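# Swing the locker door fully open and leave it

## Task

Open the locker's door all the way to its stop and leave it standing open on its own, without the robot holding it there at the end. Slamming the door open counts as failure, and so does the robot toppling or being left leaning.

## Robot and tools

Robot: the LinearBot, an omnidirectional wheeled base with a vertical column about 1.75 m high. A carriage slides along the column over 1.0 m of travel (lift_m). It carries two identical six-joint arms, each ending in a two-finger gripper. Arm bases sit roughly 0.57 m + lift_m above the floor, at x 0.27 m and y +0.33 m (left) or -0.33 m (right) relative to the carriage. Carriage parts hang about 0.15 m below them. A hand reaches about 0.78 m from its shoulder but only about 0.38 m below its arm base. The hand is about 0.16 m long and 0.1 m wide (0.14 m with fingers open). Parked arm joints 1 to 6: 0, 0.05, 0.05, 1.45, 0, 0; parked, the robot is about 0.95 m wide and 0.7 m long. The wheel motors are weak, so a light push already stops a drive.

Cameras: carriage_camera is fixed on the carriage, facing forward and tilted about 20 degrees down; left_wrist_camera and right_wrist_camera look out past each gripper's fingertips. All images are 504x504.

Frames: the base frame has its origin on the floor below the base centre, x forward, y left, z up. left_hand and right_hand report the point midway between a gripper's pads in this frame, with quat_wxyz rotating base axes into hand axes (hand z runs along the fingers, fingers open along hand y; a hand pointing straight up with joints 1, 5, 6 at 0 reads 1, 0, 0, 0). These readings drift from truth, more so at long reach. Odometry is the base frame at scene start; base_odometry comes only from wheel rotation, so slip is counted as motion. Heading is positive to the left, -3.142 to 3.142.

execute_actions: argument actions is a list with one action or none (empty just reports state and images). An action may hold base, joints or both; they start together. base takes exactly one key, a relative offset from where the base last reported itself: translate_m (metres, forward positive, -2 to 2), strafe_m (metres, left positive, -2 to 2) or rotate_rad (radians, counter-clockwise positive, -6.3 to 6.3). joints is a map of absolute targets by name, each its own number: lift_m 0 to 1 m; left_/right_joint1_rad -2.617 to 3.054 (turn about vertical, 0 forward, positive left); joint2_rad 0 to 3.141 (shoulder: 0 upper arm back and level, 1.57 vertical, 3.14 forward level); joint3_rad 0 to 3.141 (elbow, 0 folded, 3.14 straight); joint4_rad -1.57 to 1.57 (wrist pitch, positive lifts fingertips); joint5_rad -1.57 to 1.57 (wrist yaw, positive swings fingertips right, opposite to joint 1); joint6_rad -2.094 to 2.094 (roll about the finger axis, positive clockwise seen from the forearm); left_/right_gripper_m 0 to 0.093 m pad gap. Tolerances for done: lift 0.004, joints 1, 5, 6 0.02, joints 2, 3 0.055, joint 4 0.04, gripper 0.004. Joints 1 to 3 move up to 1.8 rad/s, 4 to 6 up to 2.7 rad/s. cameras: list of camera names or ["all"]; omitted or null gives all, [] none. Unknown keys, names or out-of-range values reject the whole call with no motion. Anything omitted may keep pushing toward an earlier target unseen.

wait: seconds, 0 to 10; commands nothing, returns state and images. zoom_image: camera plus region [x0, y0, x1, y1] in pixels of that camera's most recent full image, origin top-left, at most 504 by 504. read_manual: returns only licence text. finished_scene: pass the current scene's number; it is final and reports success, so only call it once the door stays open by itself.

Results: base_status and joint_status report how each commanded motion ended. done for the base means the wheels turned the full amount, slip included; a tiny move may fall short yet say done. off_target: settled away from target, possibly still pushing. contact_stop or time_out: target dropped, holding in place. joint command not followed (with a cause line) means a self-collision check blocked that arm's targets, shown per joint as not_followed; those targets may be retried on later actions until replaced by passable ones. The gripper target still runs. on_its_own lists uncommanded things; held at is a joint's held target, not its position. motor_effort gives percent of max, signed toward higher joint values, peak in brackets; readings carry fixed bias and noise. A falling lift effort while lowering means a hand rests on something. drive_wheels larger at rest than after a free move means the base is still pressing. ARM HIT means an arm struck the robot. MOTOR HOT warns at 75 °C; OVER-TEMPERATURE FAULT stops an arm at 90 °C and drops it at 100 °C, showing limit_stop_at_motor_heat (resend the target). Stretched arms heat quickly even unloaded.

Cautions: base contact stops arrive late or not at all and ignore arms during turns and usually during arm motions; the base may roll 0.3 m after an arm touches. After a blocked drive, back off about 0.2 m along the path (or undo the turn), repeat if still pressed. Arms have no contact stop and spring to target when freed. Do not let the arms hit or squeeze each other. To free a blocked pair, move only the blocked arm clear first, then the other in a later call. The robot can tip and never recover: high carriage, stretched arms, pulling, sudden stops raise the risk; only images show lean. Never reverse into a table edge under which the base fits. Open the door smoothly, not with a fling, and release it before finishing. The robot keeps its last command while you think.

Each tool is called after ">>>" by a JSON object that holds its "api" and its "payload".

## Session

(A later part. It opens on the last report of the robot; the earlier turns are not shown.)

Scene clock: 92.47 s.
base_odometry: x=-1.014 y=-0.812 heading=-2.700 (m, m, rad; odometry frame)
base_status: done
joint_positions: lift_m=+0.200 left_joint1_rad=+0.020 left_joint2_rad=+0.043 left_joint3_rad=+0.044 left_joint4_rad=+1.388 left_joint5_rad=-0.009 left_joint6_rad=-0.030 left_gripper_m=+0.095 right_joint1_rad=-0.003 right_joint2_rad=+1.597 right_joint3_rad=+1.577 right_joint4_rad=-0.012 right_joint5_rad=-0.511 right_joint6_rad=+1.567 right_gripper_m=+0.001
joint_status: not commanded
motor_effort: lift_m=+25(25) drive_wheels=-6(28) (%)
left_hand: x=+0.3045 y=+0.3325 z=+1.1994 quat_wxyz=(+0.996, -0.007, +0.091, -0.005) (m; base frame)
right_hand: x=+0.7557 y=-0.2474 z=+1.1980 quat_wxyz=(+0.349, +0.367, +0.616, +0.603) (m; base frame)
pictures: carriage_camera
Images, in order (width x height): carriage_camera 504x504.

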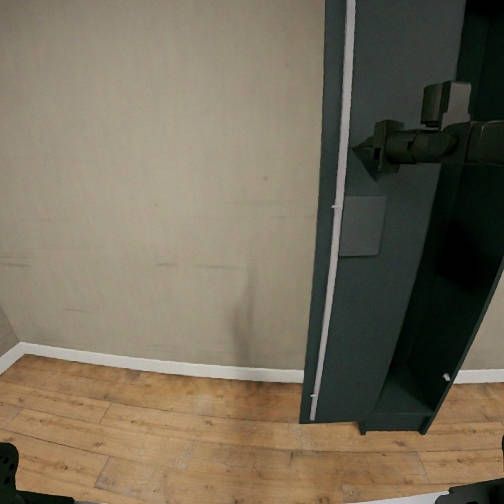

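>>> {"api": "execute_actions", "payload": {"actions": [{"base":{"translate_m":0.02}}], "cameras": ["carriage_camera"]}}

Scene clock: 95.07 s.
base_odometry: x=-1.032 y=-0.820 heading=-2.699 (m, m, rad; odometry frame)
base_status: done
joint_positions: lift_m=+0.200 left_joint1_rad=+0.020 left_joint2_rad=+0.043 left_joint3_rad=+0.044 left_joint4_rad=+1.389 left_joint5_rad=-0.009 left_joint6_rad=-0.030 left_gripper_m=+0.095 right_joint1_rad=-0.014 right_joint2_rad=+1.561 right_joint3_rad=+1.577 right_joint4_rad=-0.090 right_joint5_rad=-0.558 right_joint6_rad=+1.567 right_gripper_m=+0.000
joint_status: not commanded
motor_effort: lift_m=+25(25) drive_wheels=+11(27) (%)
left_hand: x=+0.3043 y=+0.3325 z=+1.1995 quat_wxyz=(+0.996, -0.007, +0.091, -0.005) (m; base frame)
right_hand: x=+0.7404 y=-0.2458 z=+1.1978 quat_wxyz=(+0.325, +0.369, +0.629, +0.602) (m; base frame)
pictures: carriage_camera
Images, in order (width x height): carriage_camera 504x504.

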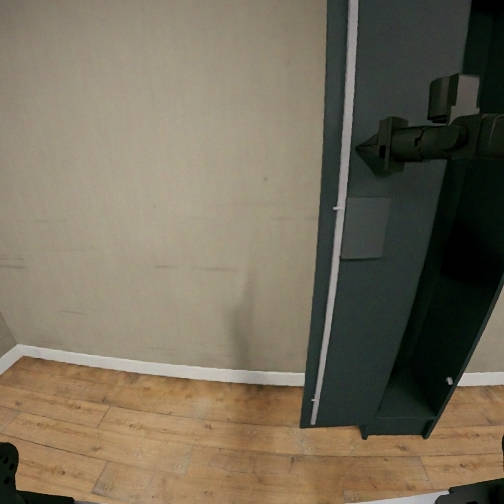

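>>> {"api": "execute_actions", "payload": {"actions": [{"joints":{"right_joint2_rad":1.1,"right_joint3_rad":1.1}}], "cameras": ["carriage_camera"]}}

Scene clock: 98.10 s.
base_odometry: x=-1.032 y=-0.821 heading=-2.699 (m, m, rad; odometry frame)
base_status: not commanded
joint_positions: lift_m=+0.200 left_joint1_rad=+0.020 left_joint2_rad=+0.043 left_joint3_rad=+0.044 left_joint4_rad=+1.389 left_joint5_rad=-0.009 left_joint6_rad=-0.030 left_gripper_m=+0.095 right_joint1_rad=-0.007 right_joint2_rad=+1.109 right_joint3_rad=+1.118 right_joint4_rad=-0.019 right_joint5_rad=-0.513 right_joint6_rad=+1.567 right_gripper_m=+0.000
joint_status: all done
motor_effort: lift_m=+24(25) drive_wheels=+6(11) (%)
left_hand: x=+0.3043 y=+0.3325 z=+1.1995 quat_wxyz=(+0.996, -0.007, +0.091, -0.005) (m; base frame)
right_hand: x=+0.6298 y=-0.2483 z=+1.1823 quat_wxyz=(+0.357, +0.361, +0.612, +0.607) (m; base frame)
pictures: carriage_camera
Images, in order (width x height): carriage_camera 504x504.

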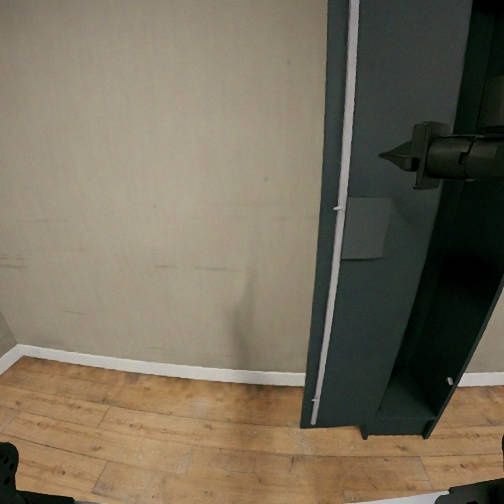

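>>> {"api": "finished_scene", "payload": {"scene": 2}}

The scene is finished: the task was done.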